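# Push the two marked drive blanks fully home

## Task

Check the work order image to find the two drive blanks labelled PUSH HOME. Push each one into the rack until it stops and latches, and leave every other blank where it is. The rack is loose on the table. Tilting it more than a little is a failure, and it must finish in its original position. The two blanks must stay latched with no help from the robot at the end. Knocking or placing anything off the table is also a failure.

## Robot and tools

Robot: two arms, left_arm and right_arm, each with six revolute joints and a parallel two-finger gripper. All poses use one scene frame. The origin is on the table top midway between the arms, +x points out over the table, +z points up, and left_arm sits on the +y side. The names left and right do not refer to sides of a camera image. Base poses in that frame: left_arm at (-0.023, +0.237, 0) m with quat_wxyz (+1.000, 0, 0, -0.028); right_arm at (+0.031, -0.321, 0) m with quat_wxyz (+0.996, 0, 0, -0.092).

Gripper geometry: the fingers extend along the gripper's +z axis and close along its y axis. The reported end_effector_position is the pinch point between the pads, roughly 1 cm short of the fingertips. At long reach the printed hand position may be off from the true one.

execute_actions takes "actions", a list holding zero items or exactly one, plus an optional boolean "pictures". An empty list commands nothing and returns the current state with camera images. An action is {"rows": [...], "steps": n}, where n is 5 to 15 control steps of 1/30 s each (15 if omitted). Each row is used for one step, and the final row repeats if there are fewer rows than steps. A wait is {"steps": n} with no rows, n up to 300. It sends nothing new and returns once n steps have passed since the previous result, and your reply time counts toward those steps. Images come back only for an empty list or when pictures is true. A refused call sends nothing to the robot.

Each row is one flat list of 14 numbers covering both arms, even if only one arm should move. The first seven are left_arm: waist, shoulder, elbow, wrist pitch, wrist yaw, wrist roll, then opening. The last seven are the same for right_arm. The six joint numbers are absolute target angles in radians, the same quantities printed under Joint positions. They are not offsets. Stated ranges for each arm: waist -2.880 to 2.880, shoulder 0.000 to 3.142, elbow 0.000 to 3.019, wrist pitch -1.693 to 1.571, wrist yaw -1.571 to 1.571, wrist roll -2.094 to 2.094. Actual ends can differ by up to 0.019 rad either way. A call is refused if a target is more than 0.019 rad beyond a stated end and also farther out than that joint's last reported angle. Targets past the real end are clipped to it, and the result may then say "joint sent to its limit". That message can refer to an earlier action, and its absence does not prove there is more room.

Opening is an absolute value from -1 (closed) to +1 (fully open, pads 0.094 m apart). grip_measured reports the finger opening on this same scale. Except near the extremes, the fingers are driven to where grip_measured equals the commanded value. Each gripper's reading may be off by about 1 mm. To hold something, command about 0.03 below grip_measured, or less for a gentler grip. Pad force tops out around 50 to 62 N.

Motion limits: on every step each joint's target is kept within a lead of its measured angle. The leads are 0.264 rad for the waist, 0.32 for the shoulder, 0.276 for the elbow, 0.33 for wrist pitch, 0.186 for wrist yaw and 0.522 for wrist roll. If the targets would move the hand more than 70 mm from where it is, they are all scaled back. Distant goals therefore need several actions. Between calls the arms keep heading for the last row sent, and they stop once motion has nearly ceased or a step is HELD. Only a new action makes them push further. The last 5 steps of every action are held back and run after the result is returned, while you compose the next call.

Result lines: `left_arm: …` | `right_arm: …` give each gripper's position (m) and orientation (quat wxyz). Joint positions and Joint velocities list, per arm, the six joints (rad, rad/s) and then the pad gap (m, m/s). "joint command not followed" means the clearance check altered or blocked some joint targets, while the rest of the row was still applied. HELD marks steps on which part or all of your row was not sent. MOTOR HOT appears from 85 °C. At 100 °C an OVER-TEMPERATURE FAULT drops that arm until it cools, so avoid long holds under load.

zoom_image: "camera" is one of cam_high, cam_low, cam_left_wrist or cam_right_wrist, all 504x504. "region" is [x0, y0, x1, y1] in pixels with (0, 0) at the top left, at most 504 by 504. It returns a magnified view of that camera's latest image. show_instructions takes no arguments and shows the reference image, here the work order that identifies which blanks to push. read_manual(section="licences") returns licence text and moves nothing. finished_scene(scene) ends the current scene, given by number, and grades it. This cannot be undone, so call it only when the blanks are latched and the arms are clear.

Cautions: press blanks straight in with steady, moderate force. The rack is not fixed, so sharp or off-axis shoves can slide or tip it. Do not disturb the other blanks. Keep the two arms from striking or pressing on each other. Avoid slams, drops and knocking anything off the table. Prefer smooth, short motions.

Each tool is called in YAML: its name, and indented under it one key for each argument.

Reference images:

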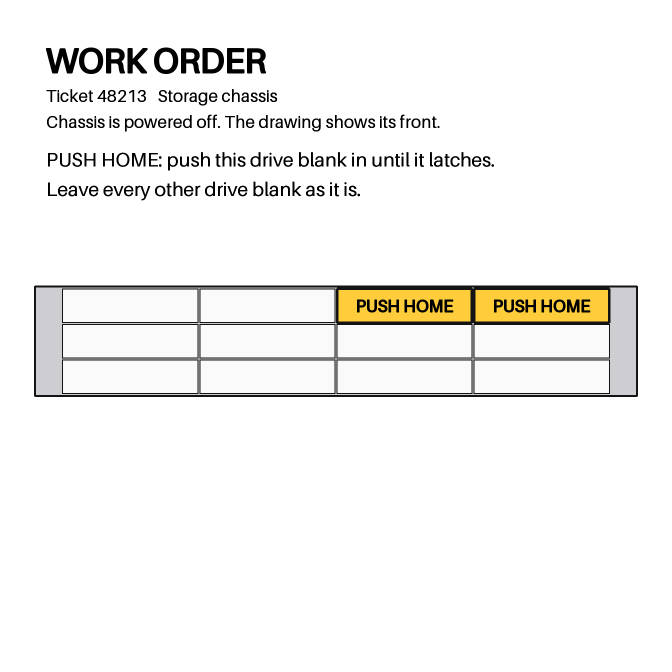

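## Session

execute_actions:
  actions: []

Scene clock: 0.00 s of 5100.00 s.
left_arm: end_effector_position=(+0.3041, -0.1301, +0.1448) grip_measured=+1.000 end_effector_quat_wxyz=(-0.004, -0.005, +1.000, +0.006) | right_arm: end_effector_position=(+0.3618, -0.4638, +0.1293) grip_measured=+1.000 end_effector_quat_wxyz=(+0.148, +0.878, +0.449, +0.081)
Joint positions: left_arm=[-0.787  1.675  1.384 -1.294 -0.003 -0.853  0.094] | right_arm=[-0.185  1.142  0.762 -0.861  0.075  1.814  0.094]
Joint velocities: left_arm=[ 0.005  0.005  0.017 -0.017 -0.007 -0.007  0.   ] | right_arm=[-0.015 -0.005  0.007 -0.012 -0.081 -0.007  0.   ]

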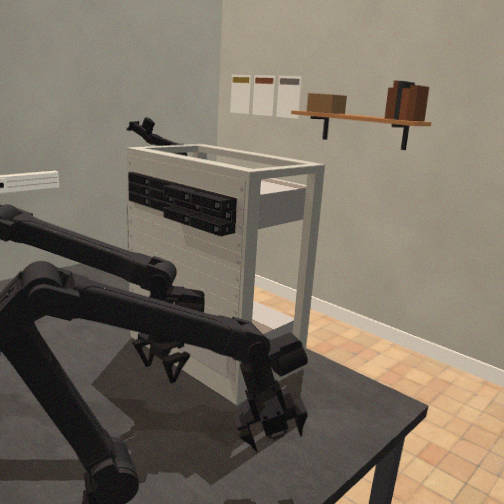

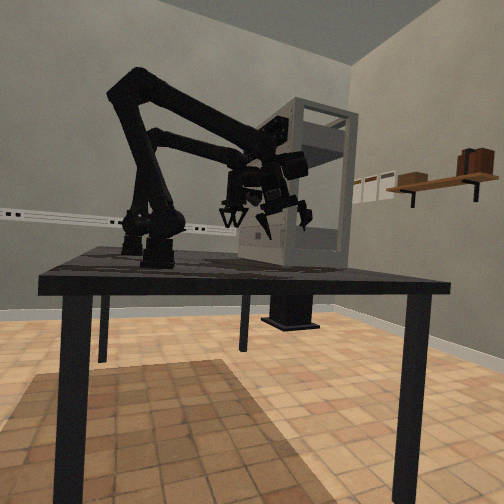

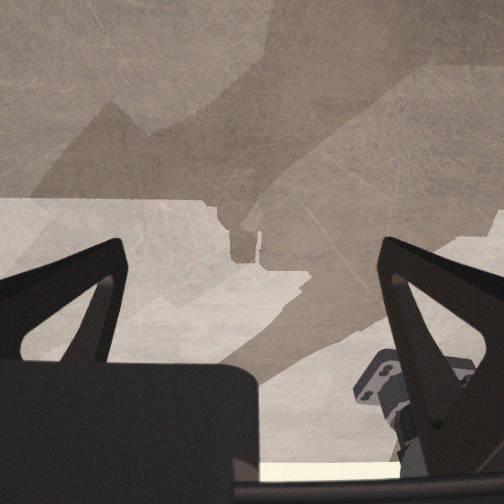

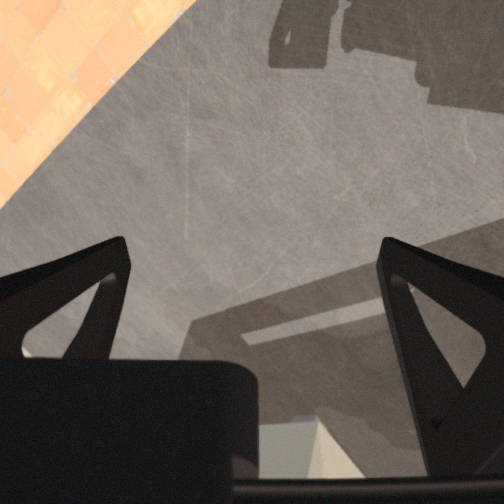

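execute_actions:
  actions:
    - {"rows":[[-0.5,0.5,0.8,-1.294,0,0,1,-0.185,0.5,0.8,-0.86,0,0,-1]]}

execute_actions:
  actions:
    - {"steps":30}

execute_actions:
  actions:
    - {"rows":[[-0.1,0.5,1.1,-0.4,0,0,1,0.4,0.5,1.1,-0.4,0,0,-1]]}

execute_actions:
  actions:
    - {"steps":40}
  pictures: true

zoom_image:
  camera: "cam_high"
  region: [110,120,340,280]

Scene clock: 0.87 s of 5100.00 s.
left_arm: end_effector_position=(+0.2490, +0.0565, +0.1322) grip_measured=+1.000 end_effector_quat_wxyz=(-0.034, +0.098, +0.994, +0.018) | right_arm: end_effector_position=(+0.3259, -0.4370, +0.2927) grip_measured=-0.985 end_effector_quat_wxyz=(+0.371, +0.656, +0.635, +0.168)
Joint positions: left_arm=[-0.529  1.306  0.94  -1.282 -0.001 -0.389  0.094] | right_arm=[-0.185  0.629  0.757 -0.861  0.005  1.231  0.001]
Joint velocities: left_arm=[ 0.689 -1.929 -1.595 -0.002 -0.037  1.81   0.   ] | right_arm=[-0.015 -1.919  0.027  0.022 -0.007 -2.498 -0.004]
Steps of this call (steps 1 to 16: nothing new was sent; steps 17 to 26: the first 10 steps of this action). Readings (joint positions):
17: left_arm=[-0.781 1.668 1.371 -1.289 -0.001 -0.824] | right_arm=[-0.185 1.130 0.762 -0.861 0.057 1.772]
18: left_arm=[-0.770 1.647 1.338 -1.282 0.002 -0.783] | right_arm=[-0.185 1.103 0.757 -0.861 0.037 1.714]
20: left_arm=[-0.723 1.589 1.253 -1.282 0.002 -0.702] | right_arm=[-0.185 1.008 0.756 -0.861 0.018 1.601]
24: left_arm=[-0.586 1.422 1.054 -1.281 0.001 -0.507] | right_arm=[-0.185 0.759 0.756 -0.861 0.007 1.376]
26: the state above

Scene clock: 1.87 s of 5100.00 s.
left_arm: end_effector_position=(+0.1657, +0.1214, +0.2741) grip_measured=+1.000 end_effector_quat_wxyz=(+0.269, +0.254, +0.926, -0.077) | right_arm: end_effector_position=(+0.3060, -0.4288, +0.3477) grip_measured=-0.987 end_effector_quat_wxyz=(+0.471, +0.169, +0.862, -0.086)
Joint positions: left_arm=[-0.492  0.503  0.792 -1.293 -0.002 -0.011  0.094] | right_arm=[-0.185  0.503  0.791 -0.861  0.003  0.015  0.001]
Joint velocities: left_arm=[ 0.005 -0.005  0.002 -0.012  0.007 -0.007  0.   ] | right_arm=[-0.005  0.015  0.007  0.007 -0.051 -0.066  0.001]
Kept back: nothing.
Steps of this call (steps 1 to 5: the last 5 steps of your previous action; steps 6 to 30: the robot went on to your last target). Readings (joint positions):
1: left_arm=[-0.509 1.236 0.887 -1.284 -0.002 -0.329] | right_arm=[-0.185 0.568 0.759 -0.861 0.004 1.137]
2: left_arm=[-0.496 1.158 0.841 -1.287 -0.002 -0.275] | right_arm=[-0.185 0.517 0.765 -0.861 0.004 1.040]
4: left_arm=[-0.490 0.987 0.792 -1.295 -0.002 -0.193] | right_arm=[-0.185 0.458 0.781 -0.861 0.004 0.846]
8: left_arm=[-0.491 0.636 0.787 -1.293 -0.002 -0.099] | right_arm=[-0.185 0.465 0.791 -0.861 0.003 0.459]
30: the state above

Scene clock: 2.20 s of 5100.00 s.
left_arm: end_effector_position=(+0.2530, +0.1617, +0.3929) grip_measured=+1.000 end_effector_quat_wxyz=(+0.487, +0.110, +0.864, -0.068) | right_arm: end_effector_position=(+0.3441, -0.3553, +0.4821) grip_measured=-0.987 end_effector_quat_wxyz=(+0.640, +0.047, +0.766, -0.031)
Joint positions: left_arm=[-0.207  0.503  0.9   -0.94   0.002 -0.011  0.094] | right_arm=[ 0.08   0.505  0.917 -0.592  0.004  0.014  0.001]
Joint velocities: left_arm=[ 0.62  -0.005  0.32   1.272 -0.037  0.007  0.   ] | right_arm=[ 1.109  0.015  0.481  0.735 -0.066 -0.022 -0.001]
Steps of this call (steps 1 to 10: the first 10 steps of this action). Readings (joint positions):
1: left_arm=[-0.484 0.503 0.794 -1.278 0.001 -0.011] | right_arm=[-0.180 0.503 0.793 -0.848 0.004 0.014]
2: left_arm=[-0.459 0.503 0.798 -1.243 0.002 -0.011] | right_arm=[-0.162 0.504 0.797 -0.821 0.004 0.014]
4: left_arm=[-0.392 0.503 0.818 -1.171 0.002 -0.011] | right_arm=[-0.109 0.505 0.820 -0.764 0.004 0.014]
8: left_arm=[-0.258 0.503 0.874 -1.023 0.002 -0.011] | right_arm=[0.010 0.505 0.883 -0.646 0.004 0.014]
10: the state above

Scene clock: 3.53 s of 5100.00 s.
left_arm: end_effector_position=(+0.2624, +0.1890, +0.6117) grip_measured=+1.000 end_effector_quat_wxyz=(+0.755, +0.050, +0.651, -0.066) | right_arm: end_effector_position=(+0.3070, -0.2587, +0.6215) grip_measured=-0.987 end_effector_quat_wxyz=(+0.758, -0.068, +0.642, +0.090)
Joint positions: left_arm=[-0.107  0.501  1.062 -0.412  0.002 -0.011  0.094] | right_arm=[ 0.408  0.497  1.079 -0.415 -0.001  0.012  0.001]
Joint velocities: left_arm=[-0.005  0.015 -0.022 -0.002 -0.022 -0.095  0.   ] | right_arm=[-0.015 -0.005  0.002 -0.007  0.081 -0.007 -0.001]
Kept back: nothing.
Steps of this call (steps 1 to 5: the last 5 steps of your previous action; steps 6 to 30: the robot went on to your last target; steps 31 to 40: nothing new was sent). Readings (joint positions):
1: left_arm=[-0.187 0.503 0.912 -0.896 0.002 -0.011] | right_arm=[0.119 0.505 0.934 -0.568 0.004 0.014]
2: left_arm=[-0.171 0.503 0.923 -0.851 0.002 -0.011] | right_arm=[0.162 0.505 0.951 -0.545 0.004 0.014]
4: left_arm=[-0.147 0.503 0.942 -0.755 0.002 -0.011] | right_arm=[0.255 0.505 0.984 -0.502 0.004 0.014]
8: left_arm=[-0.122 0.503 0.976 -0.566 0.002 -0.011] | right_arm=[0.396 0.505 1.052 -0.434 -0.000 0.013]
40: the state above
All arms were judged still, so your last target was given up. Only a new action makes them travel on or press farther. Fingers that are still opening or closing keep moving.

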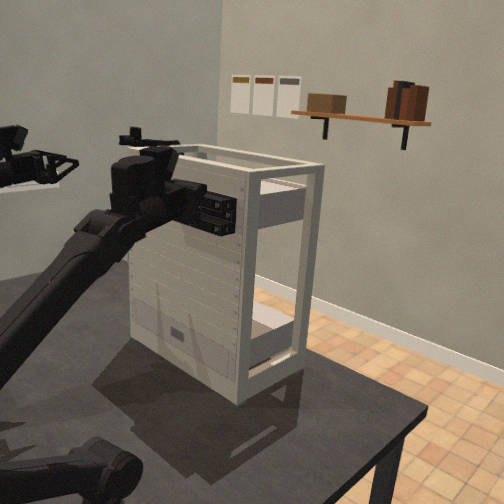

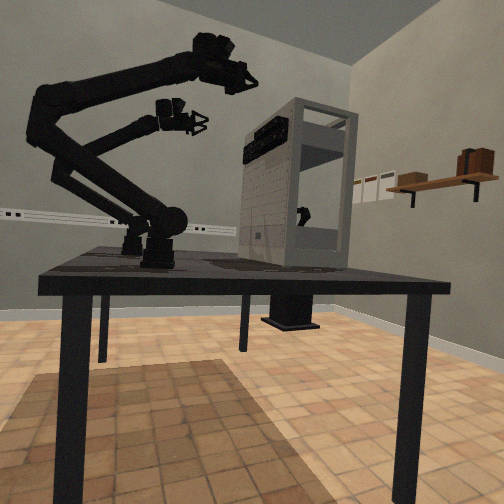

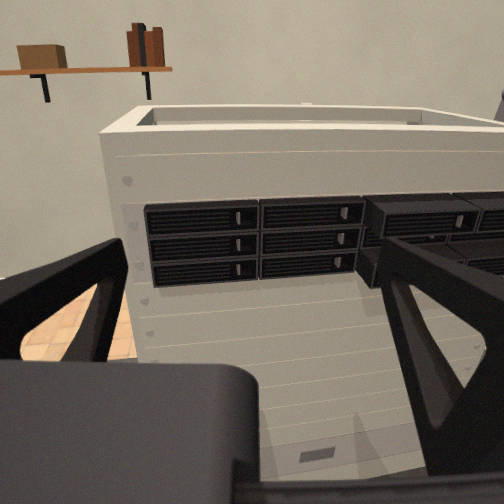

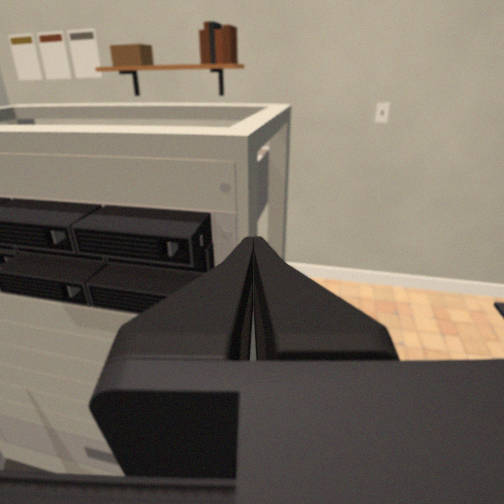

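Region (110, 120, 340, 280) of cam_high's 504x504 image, scaled by 2.191, with more detail than that image has; it fills the top 351 rows of this view, and the rest is white.

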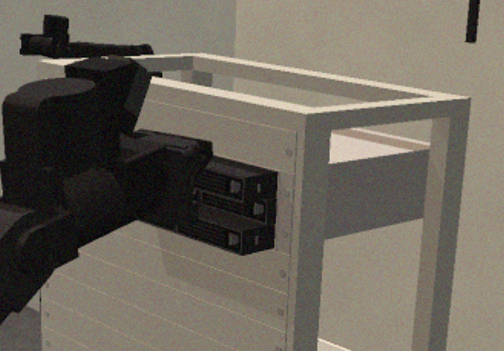

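execute_actions:
  actions:
    - {"rows":[[-0.3,1.2,2.2,-0.9,0,0,-1,0.962,0.866,1.115,-0.225,0.778,0,-1]]}

execute_actions:
  actions:
    - {"steps":45}

execute_actions:
  actions:
    - {"rows":[[-0.3,1.667,2.39,-1.0,0,0,-1,0.962,0.866,1.115,-0.225,0.778,0,-1]]}

execute_actions:
  actions:
    - {"steps":30}
  pictures: true

Scene clock: 4.77 s of 5100.00 s.
left_arm: end_effector_position=(+0.3931, +0.0870, +0.6115) grip_measured=-0.977 end_effector_quat_wxyz=(+0.583, +0.134, +0.795, -0.104) | right_arm: end_effector_position=(+0.4077, -0.1625, +0.5590) grip_measured=-0.987 end_effector_quat_wxyz=(+0.709, -0.016, +0.705, +0.027)
Joint positions: left_arm=[-0.289  1.016  1.558 -0.846 -0.002 -0.011  0.001] | right_arm=[ 0.811  0.815  1.094 -0.271  0.565  0.011  0.001]
Joint velocities: left_arm=[-0.044  1.929  1.6   -0.598 -0.037 -0.022 -0.002] | right_arm=[ 1.998  1.167  0.012  0.291  2.718 -0.007  0.001]
Steps of this call (steps 1 to 27: nothing new was sent; steps 28 to 37: the first 10 steps of this action). Readings (joint positions):
28: left_arm=[-0.117 0.514 1.078 -0.450 -0.002 -0.011] | right_arm=[0.417 0.506 1.079 -0.404 0.039 0.012]
29: left_arm=[-0.147 0.543 1.121 -0.527 -0.003 -0.011] | right_arm=[0.445 0.522 1.083 -0.379 0.088 0.012]
31: left_arm=[-0.219 0.643 1.234 -0.667 -0.003 -0.011] | right_arm=[0.518 0.582 1.092 -0.337 0.176 0.012]
35: left_arm=[-0.284 0.890 1.454 -0.814 -0.002 -0.011] | right_arm=[0.693 0.736 1.094 -0.289 0.397 0.012]
37: the state above

Scene clock: 6.27 s of 5100.00 s.
left_arm: end_effector_position=(+0.3555, +0.0993, +0.8456) grip_measured=-0.979 end_effector_quat_wxyz=(+0.725, +0.113, +0.667, -0.131) | right_arm: end_effector_position=(+0.3954, -0.1268, +0.5463) grip_measured=-0.987 end_effector_quat_wxyz=(+0.704, -0.004, +0.711, +0.003)
Joint positions: left_arm=[-0.292  1.191  2.172 -0.895 -0.    -0.011  0.001] | right_arm=[ 0.971  0.86   1.091 -0.244  0.776  0.009  0.001]
Joint velocities: left_arm=[ 0.015 -0.005  0.002  0.017 -0.037 -0.007  0.001] | right_arm=[-0.015  0.005 -0.002  0.007 -0.022  0.051 -0.   ]
Kept back: nothing.
Steps of this call (steps 1 to 5: the last 5 steps of your previous action; steps 6 to 45: the robot went on to your last target). Readings (joint positions):
1: left_arm=[-0.290 1.081 1.620 -0.865 -0.002 -0.011] | right_arm=[0.874 0.850 1.094 -0.263 0.661 0.011]
2: left_arm=[-0.291 1.143 1.684 -0.877 -0.002 -0.011] | right_arm=[0.926 0.879 1.094 -0.259 0.724 0.011]
4: left_arm=[-0.291 1.230 1.771 -0.879 -0.002 -0.011] | right_arm=[0.982 0.912 1.092 -0.259 0.760 0.009]
8: left_arm=[-0.291 1.266 1.821 -0.889 -0.000 -0.011] | right_arm=[0.982 0.901 1.091 -0.253 0.774 0.009]
45: the state above

Scene clock: 6.60 s of 5100.00 s.
left_arm: end_effector_position=(+0.4573, +0.0625, +0.8002) grip_measured=-0.979 end_effector_quat_wxyz=(+0.677, +0.121, +0.715, -0.123) | right_arm: end_effector_position=(+0.3954, -0.1268, +0.5463) grip_measured=-0.987 end_effector_quat_wxyz=(+0.704, -0.004, +0.711, +0.003)
Joint positions: left_arm=[-0.292  1.404  2.299 -0.947 -0.    -0.011  0.001] | right_arm=[ 0.971  0.86   1.091 -0.244  0.776  0.009  0.001]
Joint velocities: left_arm=[-0.005  0.777  0.017 -0.115 -0.007  0.037 -0.   ] | right_arm=[-0.005  0.015  0.007  0.002 -0.007  0.051  0.   ]
Steps of this call (steps 1 to 10: the first 10 steps of this action). Readings (joint positions):
1: left_arm=[-0.292 1.200 2.181 -0.904 -0.000 -0.011] | right_arm=[0.971 0.860 1.091 -0.244 0.776 0.009]
2: left_arm=[-0.292 1.219 2.213 -0.919 -0.000 -0.011] | right_arm=[0.971 0.860 1.091 -0.244 0.776 0.009]
4: left_arm=[-0.292 1.264 2.263 -0.929 -0.000 -0.011] | right_arm=[0.971 0.860 1.091 -0.244 0.776 0.009]
8: left_arm=[-0.292 1.354 2.297 -0.941 -0.000 -0.011] | right_arm=[0.971 0.860 1.091 -0.244 0.776 0.009]
10: the state above

Scene clock: 7.60 s of 5100.00 s.
left_arm: end_effector_position=(+0.6066, +0.0068, +0.6458) grip_measured=-0.979 end_effector_quat_wxyz=(+0.565, +0.138, +0.806, -0.104) | right_arm: end_effector_position=(+0.3954, -0.1268, +0.5463) grip_measured=-0.987 end_effector_quat_wxyz=(+0.704, -0.004, +0.711, +0.003)
Joint positions: left_arm=[-0.293  1.69   2.339 -0.995  0.003 -0.011  0.001] | right_arm=[ 0.971  0.86   1.091 -0.244  0.776  0.009  0.001]
Joint velocities: left_arm=[-0.005 -0.024  0.007 -0.007 -0.007 -0.051  0.001] | right_arm=[-0.005  0.024  0.017 -0.007 -0.051 -0.022 -0.001]
Kept back: nothing.
Steps of this call (steps 1 to 5: the last 5 steps of your previous action; steps 6 to 30: the robot went on to your last target). Readings (joint positions):
1: left_arm=[-0.292 1.431 2.299 -0.951 -0.000 -0.011] | right_arm=[0.971 0.860 1.091 -0.244 0.776 0.009]
2: left_arm=[-0.292 1.459 2.301 -0.956 -0.000 -0.011] | right_arm=[0.971 0.860 1.091 -0.244 0.776 0.009]
4: left_arm=[-0.292 1.521 2.308 -0.967 -0.000 -0.011] | right_arm=[0.971 0.860 1.091 -0.244 0.776 0.009]
8: left_arm=[-0.292 1.651 2.333 -0.987 -0.000 -0.011] | right_arm=[0.971 0.860 1.091 -0.244 0.776 0.009]
30: the state above

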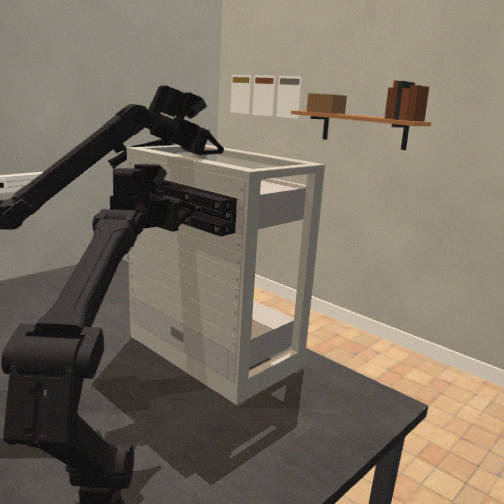

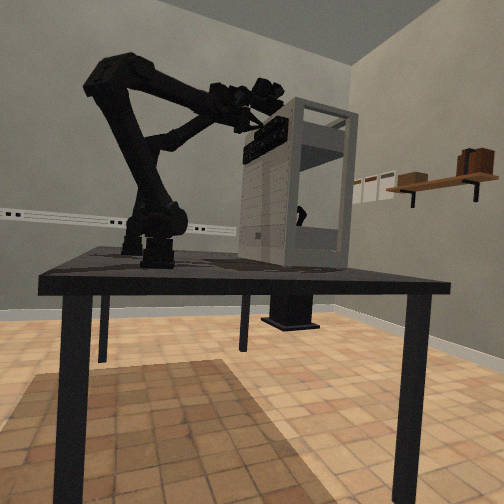

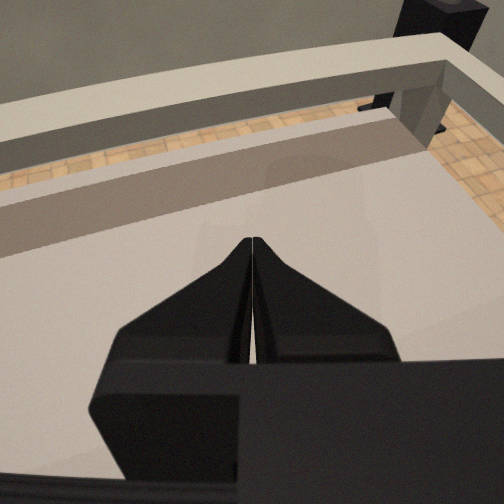

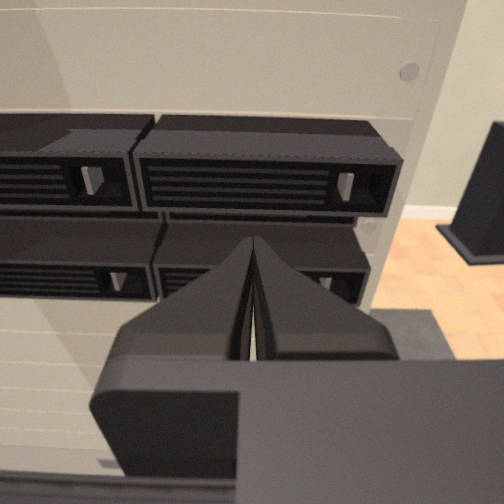

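execute_actions:
  actions:
    - {"rows":[[-0.3,1.66,2.4,-1.05,0,0,-1,0.95,0.87,1.13,-0.22,0.77,0,-1],[-0.3,1.66,2.4,-1.08,0,0,-1,0.94,0.876,1.14,-0.22,0.76,0,-1],[-0.3,1.66,2.4,-1.11,0,0,-1,0.93,0.883,1.145,-0.215,0.75,0,-1],[-0.3,1.66,2.4,-1.14,0,0,-1,0.92,0.89,1.15,-0.21,0.74,0,-1],[-0.3,1.66,2.4,-1.17,0,0,-1,0.91,0.896,1.15,-0.21,0.73,0,-1],[-0.3,1.66,2.4,-1.2,0,0,-1,0.9,0.902,1.15,-0.21,0.722,0,-1],[-0.3,1.66,2.4,-1.23,0,0,-1,0.9,0.902,1.15,-0.21,0.722,0,-1],[-0.3,1.66,2.4,-1.27,0,0,-1,0.9,0.902,1.15,-0.21,0.722,0,-1]]}

execute_actions:
  actions:
    - {"steps":12}
  pictures: true

Scene clock: 8.33 s of 5100.00 s.
left_arm: end_effector_position=(+0.5702, +0.0205, +0.6297) grip_measured=-0.979 end_effector_quat_wxyz=(+0.499, +0.145, +0.850, -0.091) | right_arm: end_effector_position=(+0.4158, -0.1350, +0.5474) grip_measured=-0.987 end_effector_quat_wxyz=(+0.704, +0.002, +0.711, -0.001)
Joint positions: left_arm=[-0.293  1.667  2.375 -1.215  0.    -0.01   0.001] | right_arm=[ 0.906  0.89   1.108 -0.231  0.726  0.009  0.001]
Joint velocities: left_arm=[ 0.005 -0.19   0.017 -0.496 -0.007  0.022  0.   ] | right_arm=[-0.063  0.083 -0.002 -0.002  0.022 -0.051  0.   ]
Steps of this call (steps 1 to 12: the robot went on to your last target; steps 13 to 22: the first 10 steps of this action). Readings (joint positions):
13: left_arm=[-0.293 1.690 2.341 -1.002 0.002 -0.011] | right_arm=[0.971 0.860 1.091 -0.244 0.774 0.009]
14: left_arm=[-0.293 1.690 2.343 -1.022 0.002 -0.011] | right_arm=[0.968 0.860 1.091 -0.243 0.769 0.009]
16: left_arm=[-0.293 1.688 2.346 -1.074 0.002 -0.012] | right_arm=[0.956 0.864 1.094 -0.240 0.751 0.009]
20: left_arm=[-0.293 1.679 2.370 -1.169 0.000 -0.010] | right_arm=[0.916 0.883 1.108 -0.231 0.726 0.009]
22: the state above

Scene clock: 8.73 s of 5100.00 s.
left_arm: end_effector_position=(+0.5610, +0.0238, +0.6307) grip_measured=-0.979 end_effector_quat_wxyz=(+0.491, +0.146, +0.854, -0.089) | right_arm: end_effector_position=(+0.4174, -0.1339, +0.5456) grip_measured=-0.987 end_effector_quat_wxyz=(+0.702, +0.001, +0.712, -0.002)
Joint positions: left_arm=[-0.293  1.655  2.375 -1.245  0.    -0.01   0.001] | right_arm=[ 0.905  0.895  1.108 -0.231  0.725  0.009  0.001]
Joint velocities: left_arm=[-0.005 -0.005 -0.017  0.022  0.022  0.022 -0.001] | right_arm=[-0.015  0.005 -0.007  0.012  0.037 -0.066 -0.   ]
Kept back: nothing.
Steps of this call (steps 1 to 5: the last 5 steps of your previous action; steps 6 to 12: the robot went on to your last target). Readings (joint positions):
1: left_arm=[-0.293 1.662 2.375 -1.229 0.000 -0.010] | right_arm=[0.905 0.893 1.108 -0.231 0.726 0.009]
2: left_arm=[-0.293 1.658 2.375 -1.238 0.000 -0.010] | right_arm=[0.905 0.894 1.108 -0.231 0.725 0.009]
4: left_arm=[-0.293 1.655 2.375 -1.245 0.000 -0.010] | right_arm=[0.905 0.895 1.108 -0.231 0.725 0.009]
8: left_arm=[-0.293 1.655 2.375 -1.245 0.000 -0.010] | right_arm=[0.905 0.895 1.108 -0.231 0.725 0.009]
12: the state above

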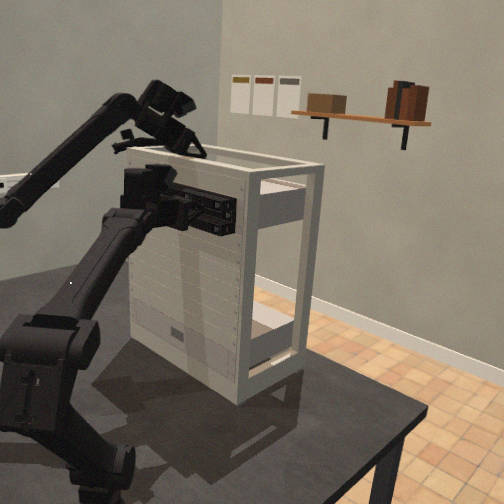

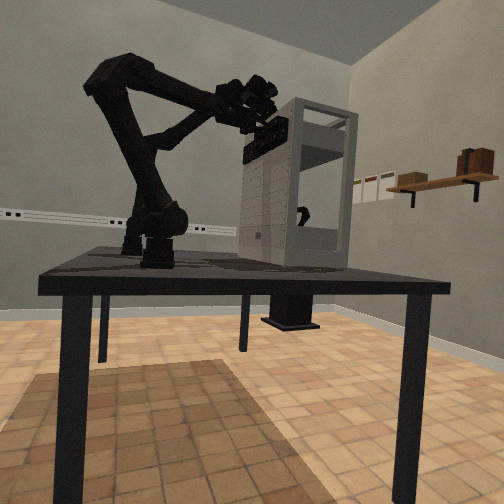

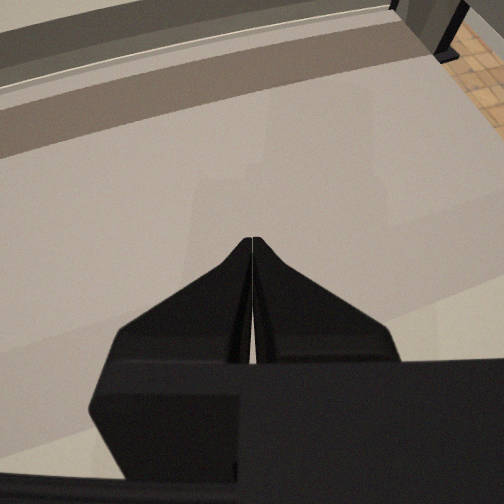

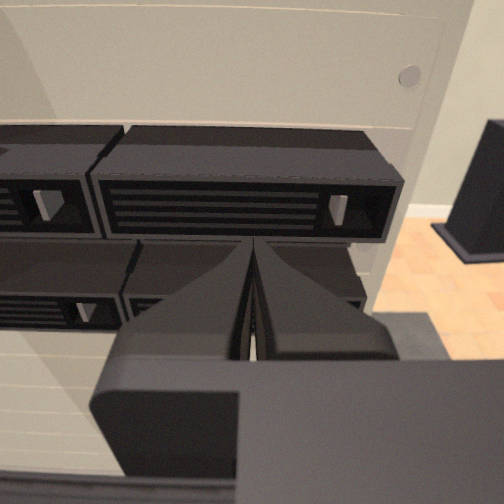

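execute_actions:
  actions:
    - {"rows":[[-0.3,1.68,2.39,-1.3,0,0,-1,0.9,0.902,1.178,-0.21,0.722,0,-1],[-0.3,1.68,2.39,-1.3,0,0,-1,0.9,0.902,1.178,-0.21,0.722,0,-1],[-0.3,1.68,2.39,-1.3,0,0,-1,0.9,0.902,1.178,-0.21,0.722,0,-1],[-0.3,1.68,2.39,-1.3,0,0,-1,0.9,0.902,1.178,-0.21,0.722,0,-1],[-0.3,1.68,2.39,-1.3,0,0,-1,0.9,0.902,1.178,-0.21,0.722,0,-1],[-0.3,1.68,2.39,-1.3,0,0,-1,0.89,0.912,1.184,-0.205,0.712,0,-1],[-0.3,1.68,2.39,-1.3,0,0,-1,0.88,0.922,1.19,-0.2,0.702,0,-1],[-0.3,1.68,2.39,-1.3,0,0,-1,0.875,0.932,1.196,-0.196,0.692,0,-1],[-0.3,1.68,2.39,-1.3,0,0,-1,0.865,0.943,1.202,-0.192,0.682,0,-1]]}

execute_actions:
  actions:
    - {"steps":12}
  pictures: true

Scene clock: 9.37 s of 5100.00 s.
left_arm: end_effector_position=(+0.5599, +0.0242, +0.6304) grip_measured=-0.979 end_effector_quat_wxyz=(+0.489, +0.146, +0.855, -0.089) | right_arm: end_effector_position=(+0.4221, -0.1321, +0.5692) grip_measured=-0.987 end_effector_quat_wxyz=(+0.714, +0.004, +0.700, +0.015)
Joint positions: left_arm=[-0.293  1.655  2.378 -1.252  0.    -0.01   0.001] | right_arm=[ 0.89   0.91   1.155 -0.217  0.688  0.009  0.001]
Joint velocities: left_arm=[-0.015 -0.005 -0.042 -0.027  0.066 -0.037  0.   ] | right_arm=[-0.19   0.22   0.183  0.085 -0.183 -0.022 -0.   ]
Steps of this call (steps 1 to 9: the robot went on to your last target; steps 10 to 19: the first 10 steps of this action). Readings (joint positions):
10: left_arm=[-0.293 1.655 2.375 -1.248 0.000 -0.010] | right_arm=[0.905 0.895 1.110 -0.231 0.725 0.009]
11: left_arm=[-0.293 1.655 2.376 -1.249 0.000 -0.010] | right_arm=[0.905 0.896 1.113 -0.231 0.725 0.009]
13: left_arm=[-0.293 1.655 2.377 -1.252 0.000 -0.010] | right_arm=[0.905 0.896 1.123 -0.231 0.725 0.009]
17: left_arm=[-0.293 1.655 2.378 -1.252 0.000 -0.010] | right_arm=[0.901 0.899 1.142 -0.225 0.703 0.009]
19: the state above

Scene clock: 9.77 s of 5100.00 s.
left_arm: end_effector_position=(+0.5599, +0.0242, +0.6304) grip_measured=-0.979 end_effector_quat_wxyz=(+0.489, +0.146, +0.855, -0.089) | right_arm: end_effector_position=(+0.4263, -0.1320, +0.5696) grip_measured=-0.987 end_effector_quat_wxyz=(+0.714, +0.005, +0.700, +0.014)
Joint positions: left_arm=[-0.293  1.655  2.378 -1.252  0.    -0.01   0.001] | right_arm=[ 0.883  0.92   1.161 -0.214  0.686  0.009  0.001]
Joint velocities: left_arm=[-0.015  0.005  0.012 -0.012 -0.007 -0.037 -0.001] | right_arm=[-0.015 -0.005 -0.007 -0.007  0.007 -0.095  0.001]
Kept back: nothing.
Steps of this call (steps 1 to 5: the last 5 steps of your previous action; steps 6 to 12: the robot went on to your last target). Readings (joint positions):
1: left_arm=[-0.293 1.655 2.378 -1.252 0.000 -0.010] | right_arm=[0.884 0.917 1.159 -0.215 0.686 0.009]
2: left_arm=[-0.293 1.655 2.378 -1.252 0.000 -0.010] | right_arm=[0.883 0.920 1.161 -0.214 0.686 0.009]
4: left_arm=[-0.293 1.655 2.378 -1.252 0.000 -0.010] | right_arm=[0.883 0.920 1.161 -0.214 0.686 0.009]
8: left_arm=[-0.293 1.655 2.378 -1.252 0.000 -0.010] | right_arm=[0.883 0.920 1.161 -0.214 0.686 0.009]
12: the state above

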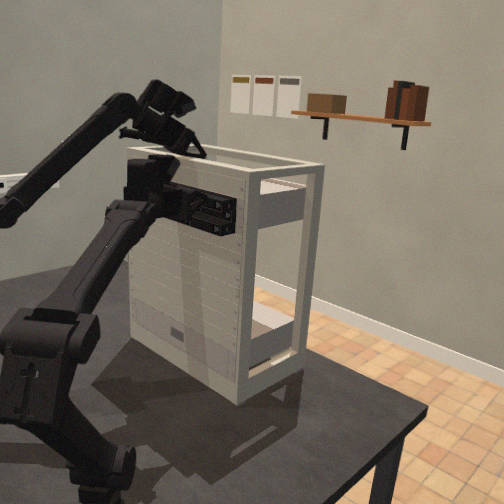

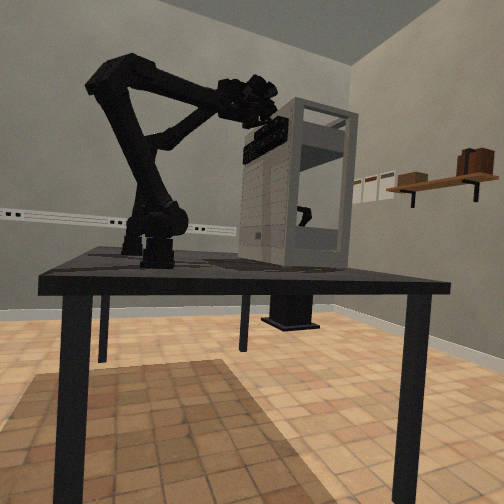

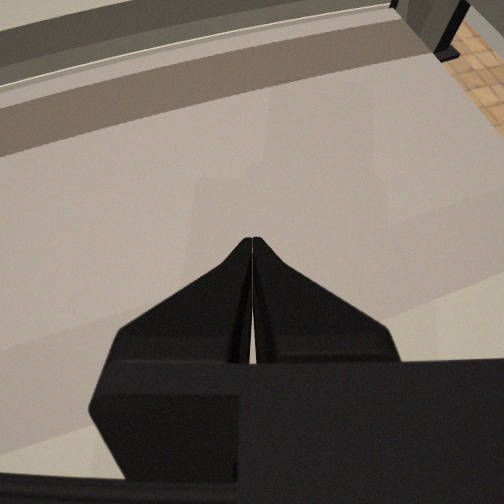

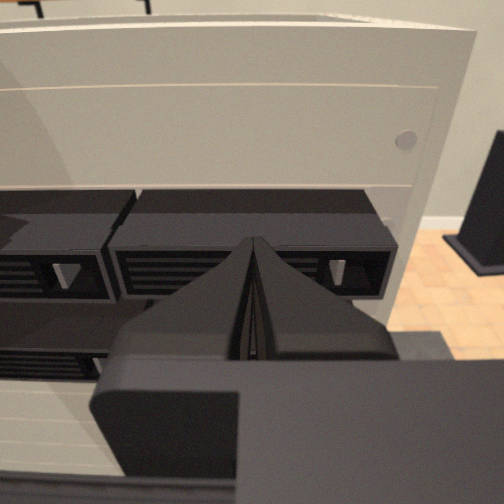

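execute_actions:
  actions:
    - {"rows":[[-0.3,1.68,2.39,-1.3,0,0,-1,0.9,0.91,1.14,-0.22,0.71,0,-1]]}

execute_actions:
  actions:
    - {"steps":8}

Scene clock: 10.23 s of 5100.00 s.
left_arm: end_effector_position=(+0.5599, +0.0242, +0.6304) grip_measured=-0.979 end_effector_quat_wxyz=(+0.489, +0.146, +0.855, -0.089) | right_arm: end_effector_position=(+0.4255, -0.1336, +0.5576) grip_measured=-0.987 end_effector_quat_wxyz=(+0.709, +0.006, +0.705, +0.003)
Joint positions: left_arm=[-0.293  1.655  2.378 -1.252  0.    -0.01   0.001] | right_arm=[ 0.888  0.915  1.137 -0.214  0.707  0.009  0.001]
Joint velocities: left_arm=[ 0.015  0.015  0.002 -0.012  0.037  0.022  0.   ] | right_arm=[-0.005 -0.005  0.002 -0.002 -0.037 -0.007 -0.001]
Steps of this call (steps 1 to 4: the robot went on to your last target; steps 5 to 14: the first 10 steps of this action). Readings (joint positions):
5: left_arm=[-0.293 1.655 2.378 -1.252 0.000 -0.010] | right_arm=[0.884 0.919 1.160 -0.214 0.694 0.009]
6: left_arm=[-0.293 1.655 2.378 -1.252 0.000 -0.010] | right_arm=[0.885 0.918 1.156 -0.214 0.702 0.009]
8: left_arm=[-0.293 1.655 2.378 -1.252 0.000 -0.010] | right_arm=[0.887 0.915 1.145 -0.214 0.707 0.009]
12: left_arm=[-0.293 1.655 2.378 -1.252 0.000 -0.010] | right_arm=[0.888 0.915 1.137 -0.214 0.707 0.009]
14: the state above

Scene clock: 10.50 s of 5100.00 s.
left_arm: end_effector_position=(+0.5599, +0.0242, +0.6304) grip_measured=-0.979 end_effector_quat_wxyz=(+0.489, +0.146, +0.855, -0.089) | right_arm: end_effector_position=(+0.4255, -0.1336, +0.5576) grip_measured=-0.987 end_effector_quat_wxyz=(+0.709, +0.006, +0.705, +0.003)
Joint positions: left_arm=[-0.293  1.655  2.378 -1.252  0.    -0.01   0.001] | right_arm=[ 0.888  0.915  1.137 -0.214  0.707  0.009  0.001]
Joint velocities: left_arm=[-0.005 -0.015 -0.002 -0.002  0.022 -0.051  0.   ] | right_arm=[-0.005 -0.015 -0.007 -0.012 -0.022  0.081  0.002]
Kept back: nothing.
Steps of this call (steps 1 to 5: the last 5 steps of your previous action; steps 6 to 8: the robot went on to your last target). Readings (joint positions):
1: left_arm=[-0.293 1.655 2.378 -1.252 0.000 -0.010] | right_arm=[0.888 0.915 1.137 -0.214 0.707 0.009]
2: left_arm=[-0.293 1.655 2.378 -1.252 0.000 -0.010] | right_arm=[0.888 0.915 1.137 -0.214 0.707 0.009]
4: left_arm=[-0.293 1.655 2.378 -1.252 0.000 -0.010] | right_arm=[0.888 0.915 1.137 -0.214 0.707 0.009]
8: the state above

execute_actions:
  actions:
    - {"rows":[[-0.3,1.68,2.39,-1.3,0,0,-1,0.875,0.93,1.16,-0.21,0.7,0,-1],[-0.3,1.68,2.39,-1.3,0,0,-1,0.867,0.938,1.164,-0.206,0.693,0,-1],[-0.3,1.68,2.39,-1.3,0,0,-1,0.859,0.946,1.168,-0.203,0.686,0,-1],[-0.3,1.68,2.39,-1.3,0,0,-1,0.851,0.954,1.172,-0.2,0.679,0,-1],[-0.3,1.68,2.39,-1.3,0,0,-1,0.843,0.962,1.176,-0.197,0.672,0,-1],[-0.3,1.68,2.39,-1.3,0,0,-1,0.835,0.97,1.18,-0.194,0.665,0,-1],[-0.3,1.68,2.39,-1.3,0,0,-1,0.827,0.978,1.184,-0.19,0.658,0,-1],[-0.3,1.68,2.39,-1.3,0,0,-1,0.819,0.986,1.188,-0.187,0.651,0,-1],[-0.3,1.68,2.39,-1.3,0,0,-1,0.811,0.994,1.192,-0.184,0.644,0,-1],[-0.3,1.68,2.39,-1.3,0,0,-1,0.803,1.002,1.196,-0.18,0.637,0,-1],[-0.3,1.68,2.39,-1.3,0,0,-1,0.795,1.01,1.2,-0.177,0.63,0,-1]]}

execute_actions:
  actions:
    - {"steps":12}
  pictures: true

Scene clock: 11.10 s of 5100.00 s.
left_arm: end_effector_position=(+0.5599, +0.0242, +0.6304) grip_measured=-0.979 end_effector_quat_wxyz=(+0.489, +0.146, +0.855, -0.089) | right_arm: end_effector_position=(+0.4402, -0.1321, +0.5568) grip_measured=-0.987 end_effector_quat_wxyz=(+0.708, -0.003, +0.706, +0.011)
Joint positions: left_arm=[-0.293  1.655  2.378 -1.252  0.    -0.01   0.001] | right_arm=[ 0.85   0.941  1.151 -0.206  0.646  0.009  0.001]
Joint velocities: left_arm=[-0.015 -0.005  0.012  0.017 -0.051 -0.037  0.001] | right_arm=[-0.249  0.259  0.129  0.115 -0.242  0.081 -0.   ]
Steps of this call (steps 1 to 8: the robot went on to your last target; steps 9 to 18: the first 10 steps of this action). Readings (joint positions):
9: left_arm=[-0.293 1.655 2.378 -1.252 0.000 -0.010] | right_arm=[0.887 0.915 1.137 -0.214 0.705 0.009]
10: left_arm=[-0.293 1.655 2.378 -1.252 0.000 -0.010] | right_arm=[0.887 0.916 1.137 -0.214 0.701 0.009]
12: left_arm=[-0.293 1.655 2.378 -1.252 0.000 -0.010] | right_arm=[0.883 0.918 1.137 -0.214 0.691 0.009]
16: left_arm=[-0.293 1.655 2.378 -1.252 0.000 -0.010] | right_arm=[0.865 0.926 1.143 -0.212 0.661 0.009]
18: the state above

Scene clock: 11.50 s of 5100.00 s.
left_arm: end_effector_position=(+0.5599, +0.0242, +0.6304) grip_measured=-0.979 end_effector_quat_wxyz=(+0.489, +0.146, +0.855, -0.089) | right_arm: end_effector_position=(+0.4551, -0.1318, +0.5571) grip_measured=-0.987 end_effector_quat_wxyz=(+0.709, +0.001, +0.706, +0.008)
Joint positions: left_arm=[-0.293  1.655  2.378 -1.252  0.    -0.01   0.001] | right_arm=[ 0.825  0.975  1.17  -0.19   0.63   0.009  0.001]
Joint velocities: left_arm=[ 0.005 -0.015  0.007 -0.007 -0.037 -0.007 -0.   ] | right_arm=[ 0.005  0.005 -0.007 -0.012 -0.066  0.037 -0.001]
Kept back: nothing.
Steps of this call (steps 1 to 5: the last 5 steps of your previous action; steps 6 to 12: the robot went on to your last target). Readings (joint positions):
1: left_arm=[-0.293 1.655 2.378 -1.252 0.000 -0.010] | right_arm=[0.842 0.950 1.156 -0.202 0.639 0.009]
2: left_arm=[-0.293 1.655 2.378 -1.252 0.000 -0.010] | right_arm=[0.834 0.960 1.161 -0.198 0.633 0.009]
4: left_arm=[-0.293 1.655 2.378 -1.252 0.000 -0.010] | right_arm=[0.827 0.972 1.169 -0.191 0.630 0.009]
8: left_arm=[-0.293 1.655 2.378 -1.252 0.000 -0.010] | right_arm=[0.825 0.975 1.170 -0.190 0.630 0.009]
12: the state above

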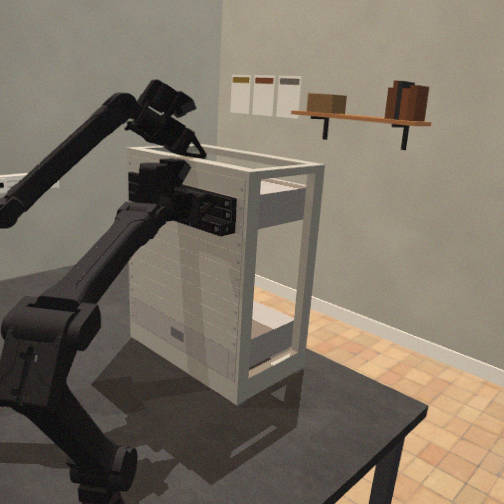

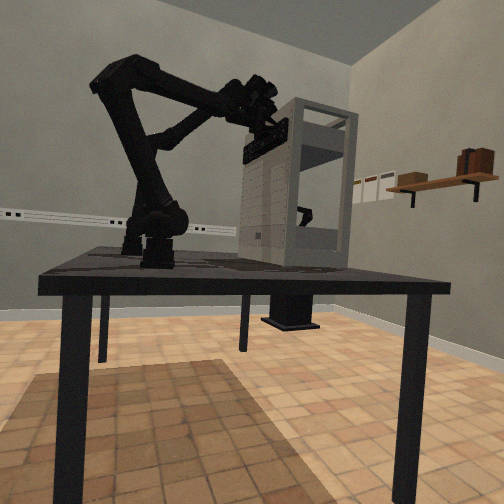

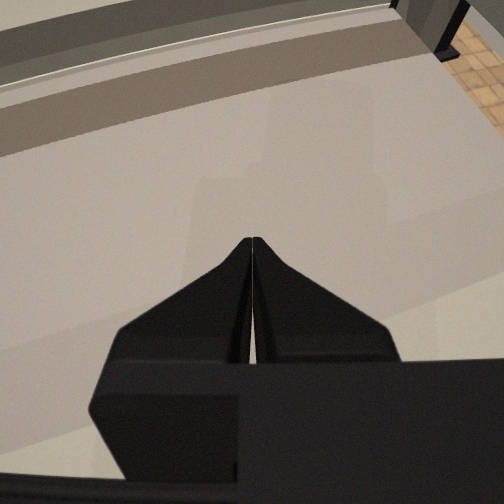

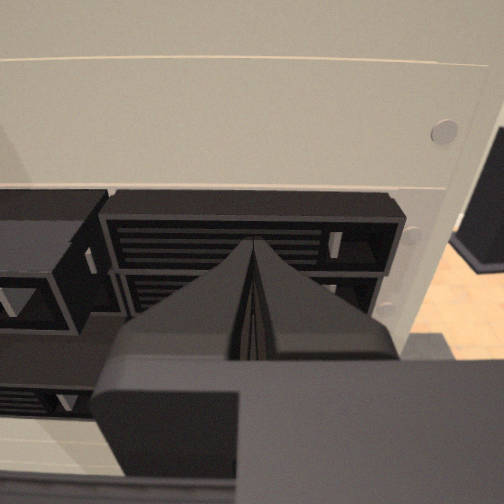

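Nearly home; increase force.

execute_actions:
  actions:
    - {"rows":[[-0.3,1.69,2.39,-1.32,0,0,-1,0.79,1.018,1.2,-0.177,0.63,0,-1],[-0.3,1.69,2.39,-1.32,0,0,-1,0.785,1.026,1.2,-0.177,0.63,0,-1],[-0.3,1.69,2.39,-1.32,0,0,-1,0.78,1.034,1.2,-0.177,0.63,0,-1],[-0.3,1.69,2.39,-1.32,0,0,-1,0.775,1.042,1.2,-0.177,0.63,0,-1],[-0.3,1.69,2.39,-1.32,0,0,-1,0.77,1.05,1.2,-0.177,0.63,0,-1],[-0.3,1.69,2.39,-1.32,0,0,-1,0.765,1.058,1.2,-0.177,0.63,0,-1]]}

execute_actions:
  actions:
    - {"steps":8}
  pictures: true

Scene clock: 12.07 s of 5100.00 s.
left_arm: end_effector_position=(+0.5573, +0.0252, +0.6302) grip_measured=-0.979 end_effector_quat_wxyz=(+0.485, +0.147, +0.857, -0.088) | right_arm: end_effector_position=(+0.4599, -0.1319, +0.5563) grip_measured=-0.987 end_effector_quat_wxyz=(+0.708, +0.002, +0.706, +0.005)
Joint positions: left_arm=[-0.293  1.655  2.384 -1.268  0.    -0.01   0.001] | right_arm=[ 0.818  0.986  1.176 -0.187  0.629  0.009  0.001]
Joint velocities: left_arm=[ 0.005 -0.015 -0.007 -0.002  0.022 -0.007  0.001] | right_arm=[-0.005  0.005 -0.002  0.007  0.022 -0.022 -0.   ]
Steps of this call (steps 1 to 7: the robot went on to your last target; steps 8 to 17: the first 10 steps of this action). Readings (joint positions):
8: left_arm=[-0.293 1.655 2.378 -1.254 0.000 -0.010] | right_arm=[0.825 0.975 1.170 -0.190 0.630 0.009]
9: left_arm=[-0.293 1.655 2.379 -1.257 0.000 -0.010] | right_arm=[0.825 0.976 1.170 -0.190 0.630 0.009]
11: left_arm=[-0.293 1.655 2.382 -1.265 0.000 -0.010] | right_arm=[0.823 0.979 1.172 -0.189 0.629 0.009]
15: left_arm=[-0.293 1.655 2.384 -1.268 0.000 -0.010] | right_arm=[0.818 0.986 1.176 -0.187 0.629 0.009]
17: the state above

Scene clock: 12.33 s of 5100.00 s.
left_arm: end_effector_position=(+0.5573, +0.0252, +0.6302) grip_measured=-0.979 end_effector_quat_wxyz=(+0.485, +0.147, +0.857, -0.088) | right_arm: end_effector_position=(+0.4599, -0.1319, +0.5563) grip_measured=-0.987 end_effector_quat_wxyz=(+0.708, +0.002, +0.706, +0.005)
Joint positions: left_arm=[-0.293  1.655  2.384 -1.268  0.    -0.01   0.001] | right_arm=[ 0.818  0.986  1.176 -0.187  0.629  0.009  0.001]
Joint velocities: left_arm=[-0.015  0.005  0.012 -0.007  0.007  0.007 -0.   ] | right_arm=[ 0.005 -0.005 -0.012  0.007 -0.051  0.095  0.001]
Kept back: nothing.
Steps of this call (steps 1 to 5: the last 5 steps of your previous action; steps 6 to 8: the robot went on to your last target). Readings (joint positions):
1: left_arm=[-0.293 1.655 2.384 -1.268 0.000 -0.010] | right_arm=[0.818 0.986 1.176 -0.187 0.629 0.009]
2: left_arm=[-0.293 1.655 2.384 -1.268 0.000 -0.010] | right_arm=[0.818 0.986 1.176 -0.187 0.629 0.009]
4: left_arm=[-0.293 1.655 2.384 -1.268 0.000 -0.010] | right_arm=[0.818 0.986 1.176 -0.187 0.629 0.009]
8: the state above

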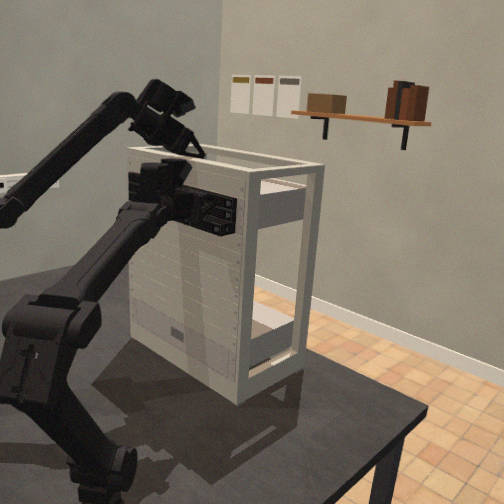

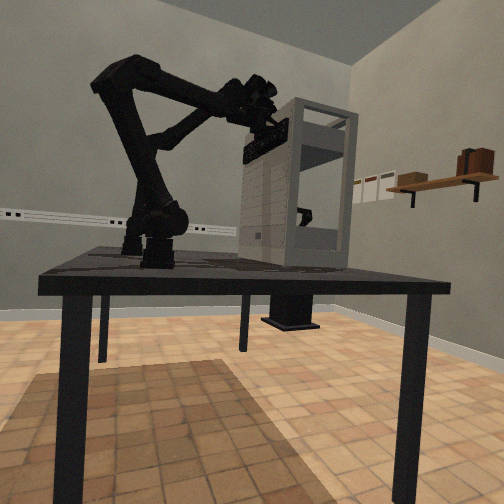

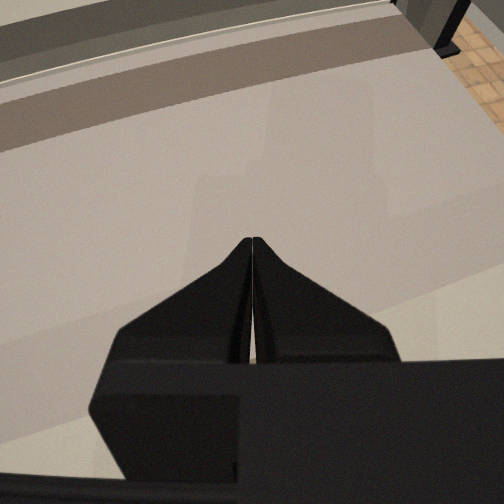

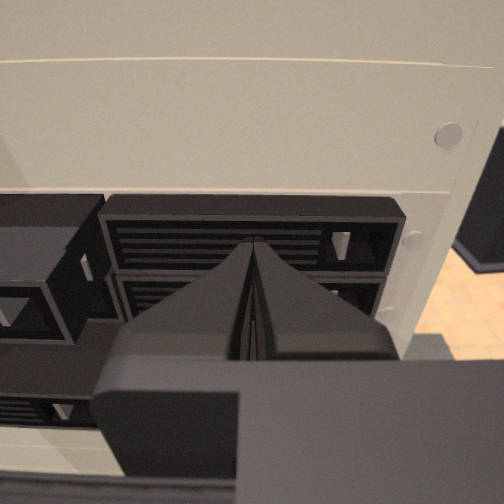

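execute_actions:
  actions:
    - {"rows":[[-0.3,1.71,2.39,-1.32,0,0,-1,0.76,1.066,1.2,-0.177,0.63,0,-1],[-0.3,1.71,2.39,-1.32,0,0,-1,0.755,1.074,1.2,-0.177,0.63,0,-1],[-0.3,1.71,2.39,-1.32,0,0,-1,0.75,1.082,1.2,-0.177,0.63,0,-1],[-0.3,1.71,2.39,-1.32,0,0,-1,0.745,1.09,1.2,-0.177,0.63,0,-1],[-0.3,1.71,2.39,-1.32,0,0,-1,0.74,1.098,1.2,-0.177,0.63,0,-1]]}
  pictures: true

Scene clock: 12.93 s of 5100.00 s.
left_arm: end_effector_position=(+0.5574, +0.0251, +0.6301) grip_measured=-0.979 end_effector_quat_wxyz=(+0.485, +0.147, +0.858, -0.088) | right_arm: end_effector_position=(+0.4604, -0.1318, +0.5558) grip_measured=-0.987 end_effector_quat_wxyz=(+0.708, +0.002, +0.707, +0.005)
Joint positions: left_arm=[-0.293  1.657  2.387 -1.271  0.    -0.01   0.001] | right_arm=[ 0.818  0.987  1.176 -0.187  0.629  0.009  0.001]
Joint velocities: left_arm=[-0.005 -0.015  0.002  0.002  0.022 -0.022  0.001] | right_arm=[-0.015 -0.024 -0.012 -0.007 -0.022  0.022 -0.001]
Steps of this call (steps 1 to 8: the robot went on to your last target; steps 9 to 18: the first 10 steps of this action). Readings (joint positions):
9: left_arm=[-0.293 1.655 2.384 -1.268 0.000 -0.010] | right_arm=[0.818 0.986 1.176 -0.187 0.629 0.009]
10: left_arm=[-0.293 1.656 2.385 -1.269 0.000 -0.010] | right_arm=[0.818 0.986 1.176 -0.187 0.629 0.009]
12: left_arm=[-0.293 1.656 2.386 -1.270 0.000 -0.010] | right_arm=[0.818 0.987 1.176 -0.187 0.629 0.009]
16: left_arm=[-0.293 1.657 2.387 -1.271 0.000 -0.010] | right_arm=[0.818 0.987 1.176 -0.187 0.629 0.009]
18: the state above

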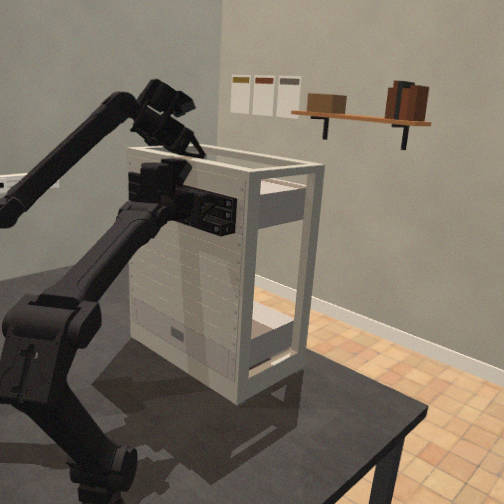

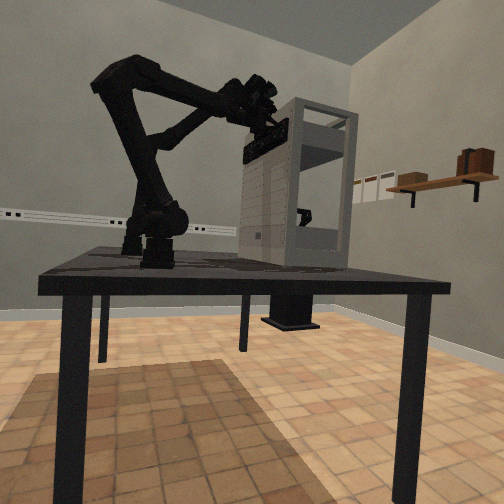

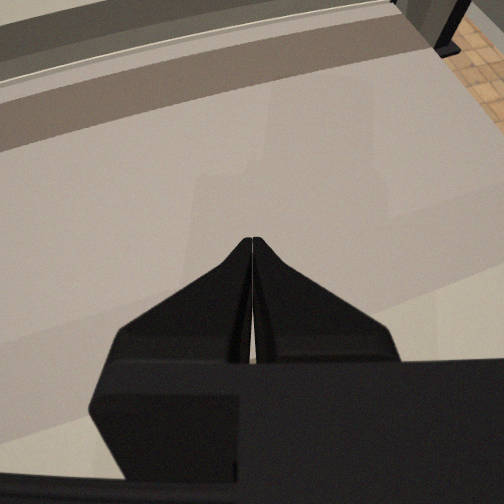

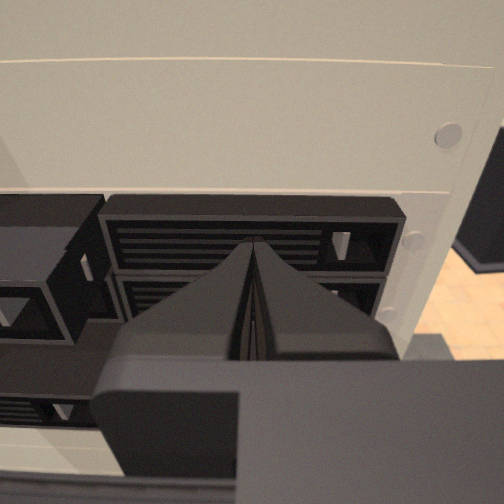

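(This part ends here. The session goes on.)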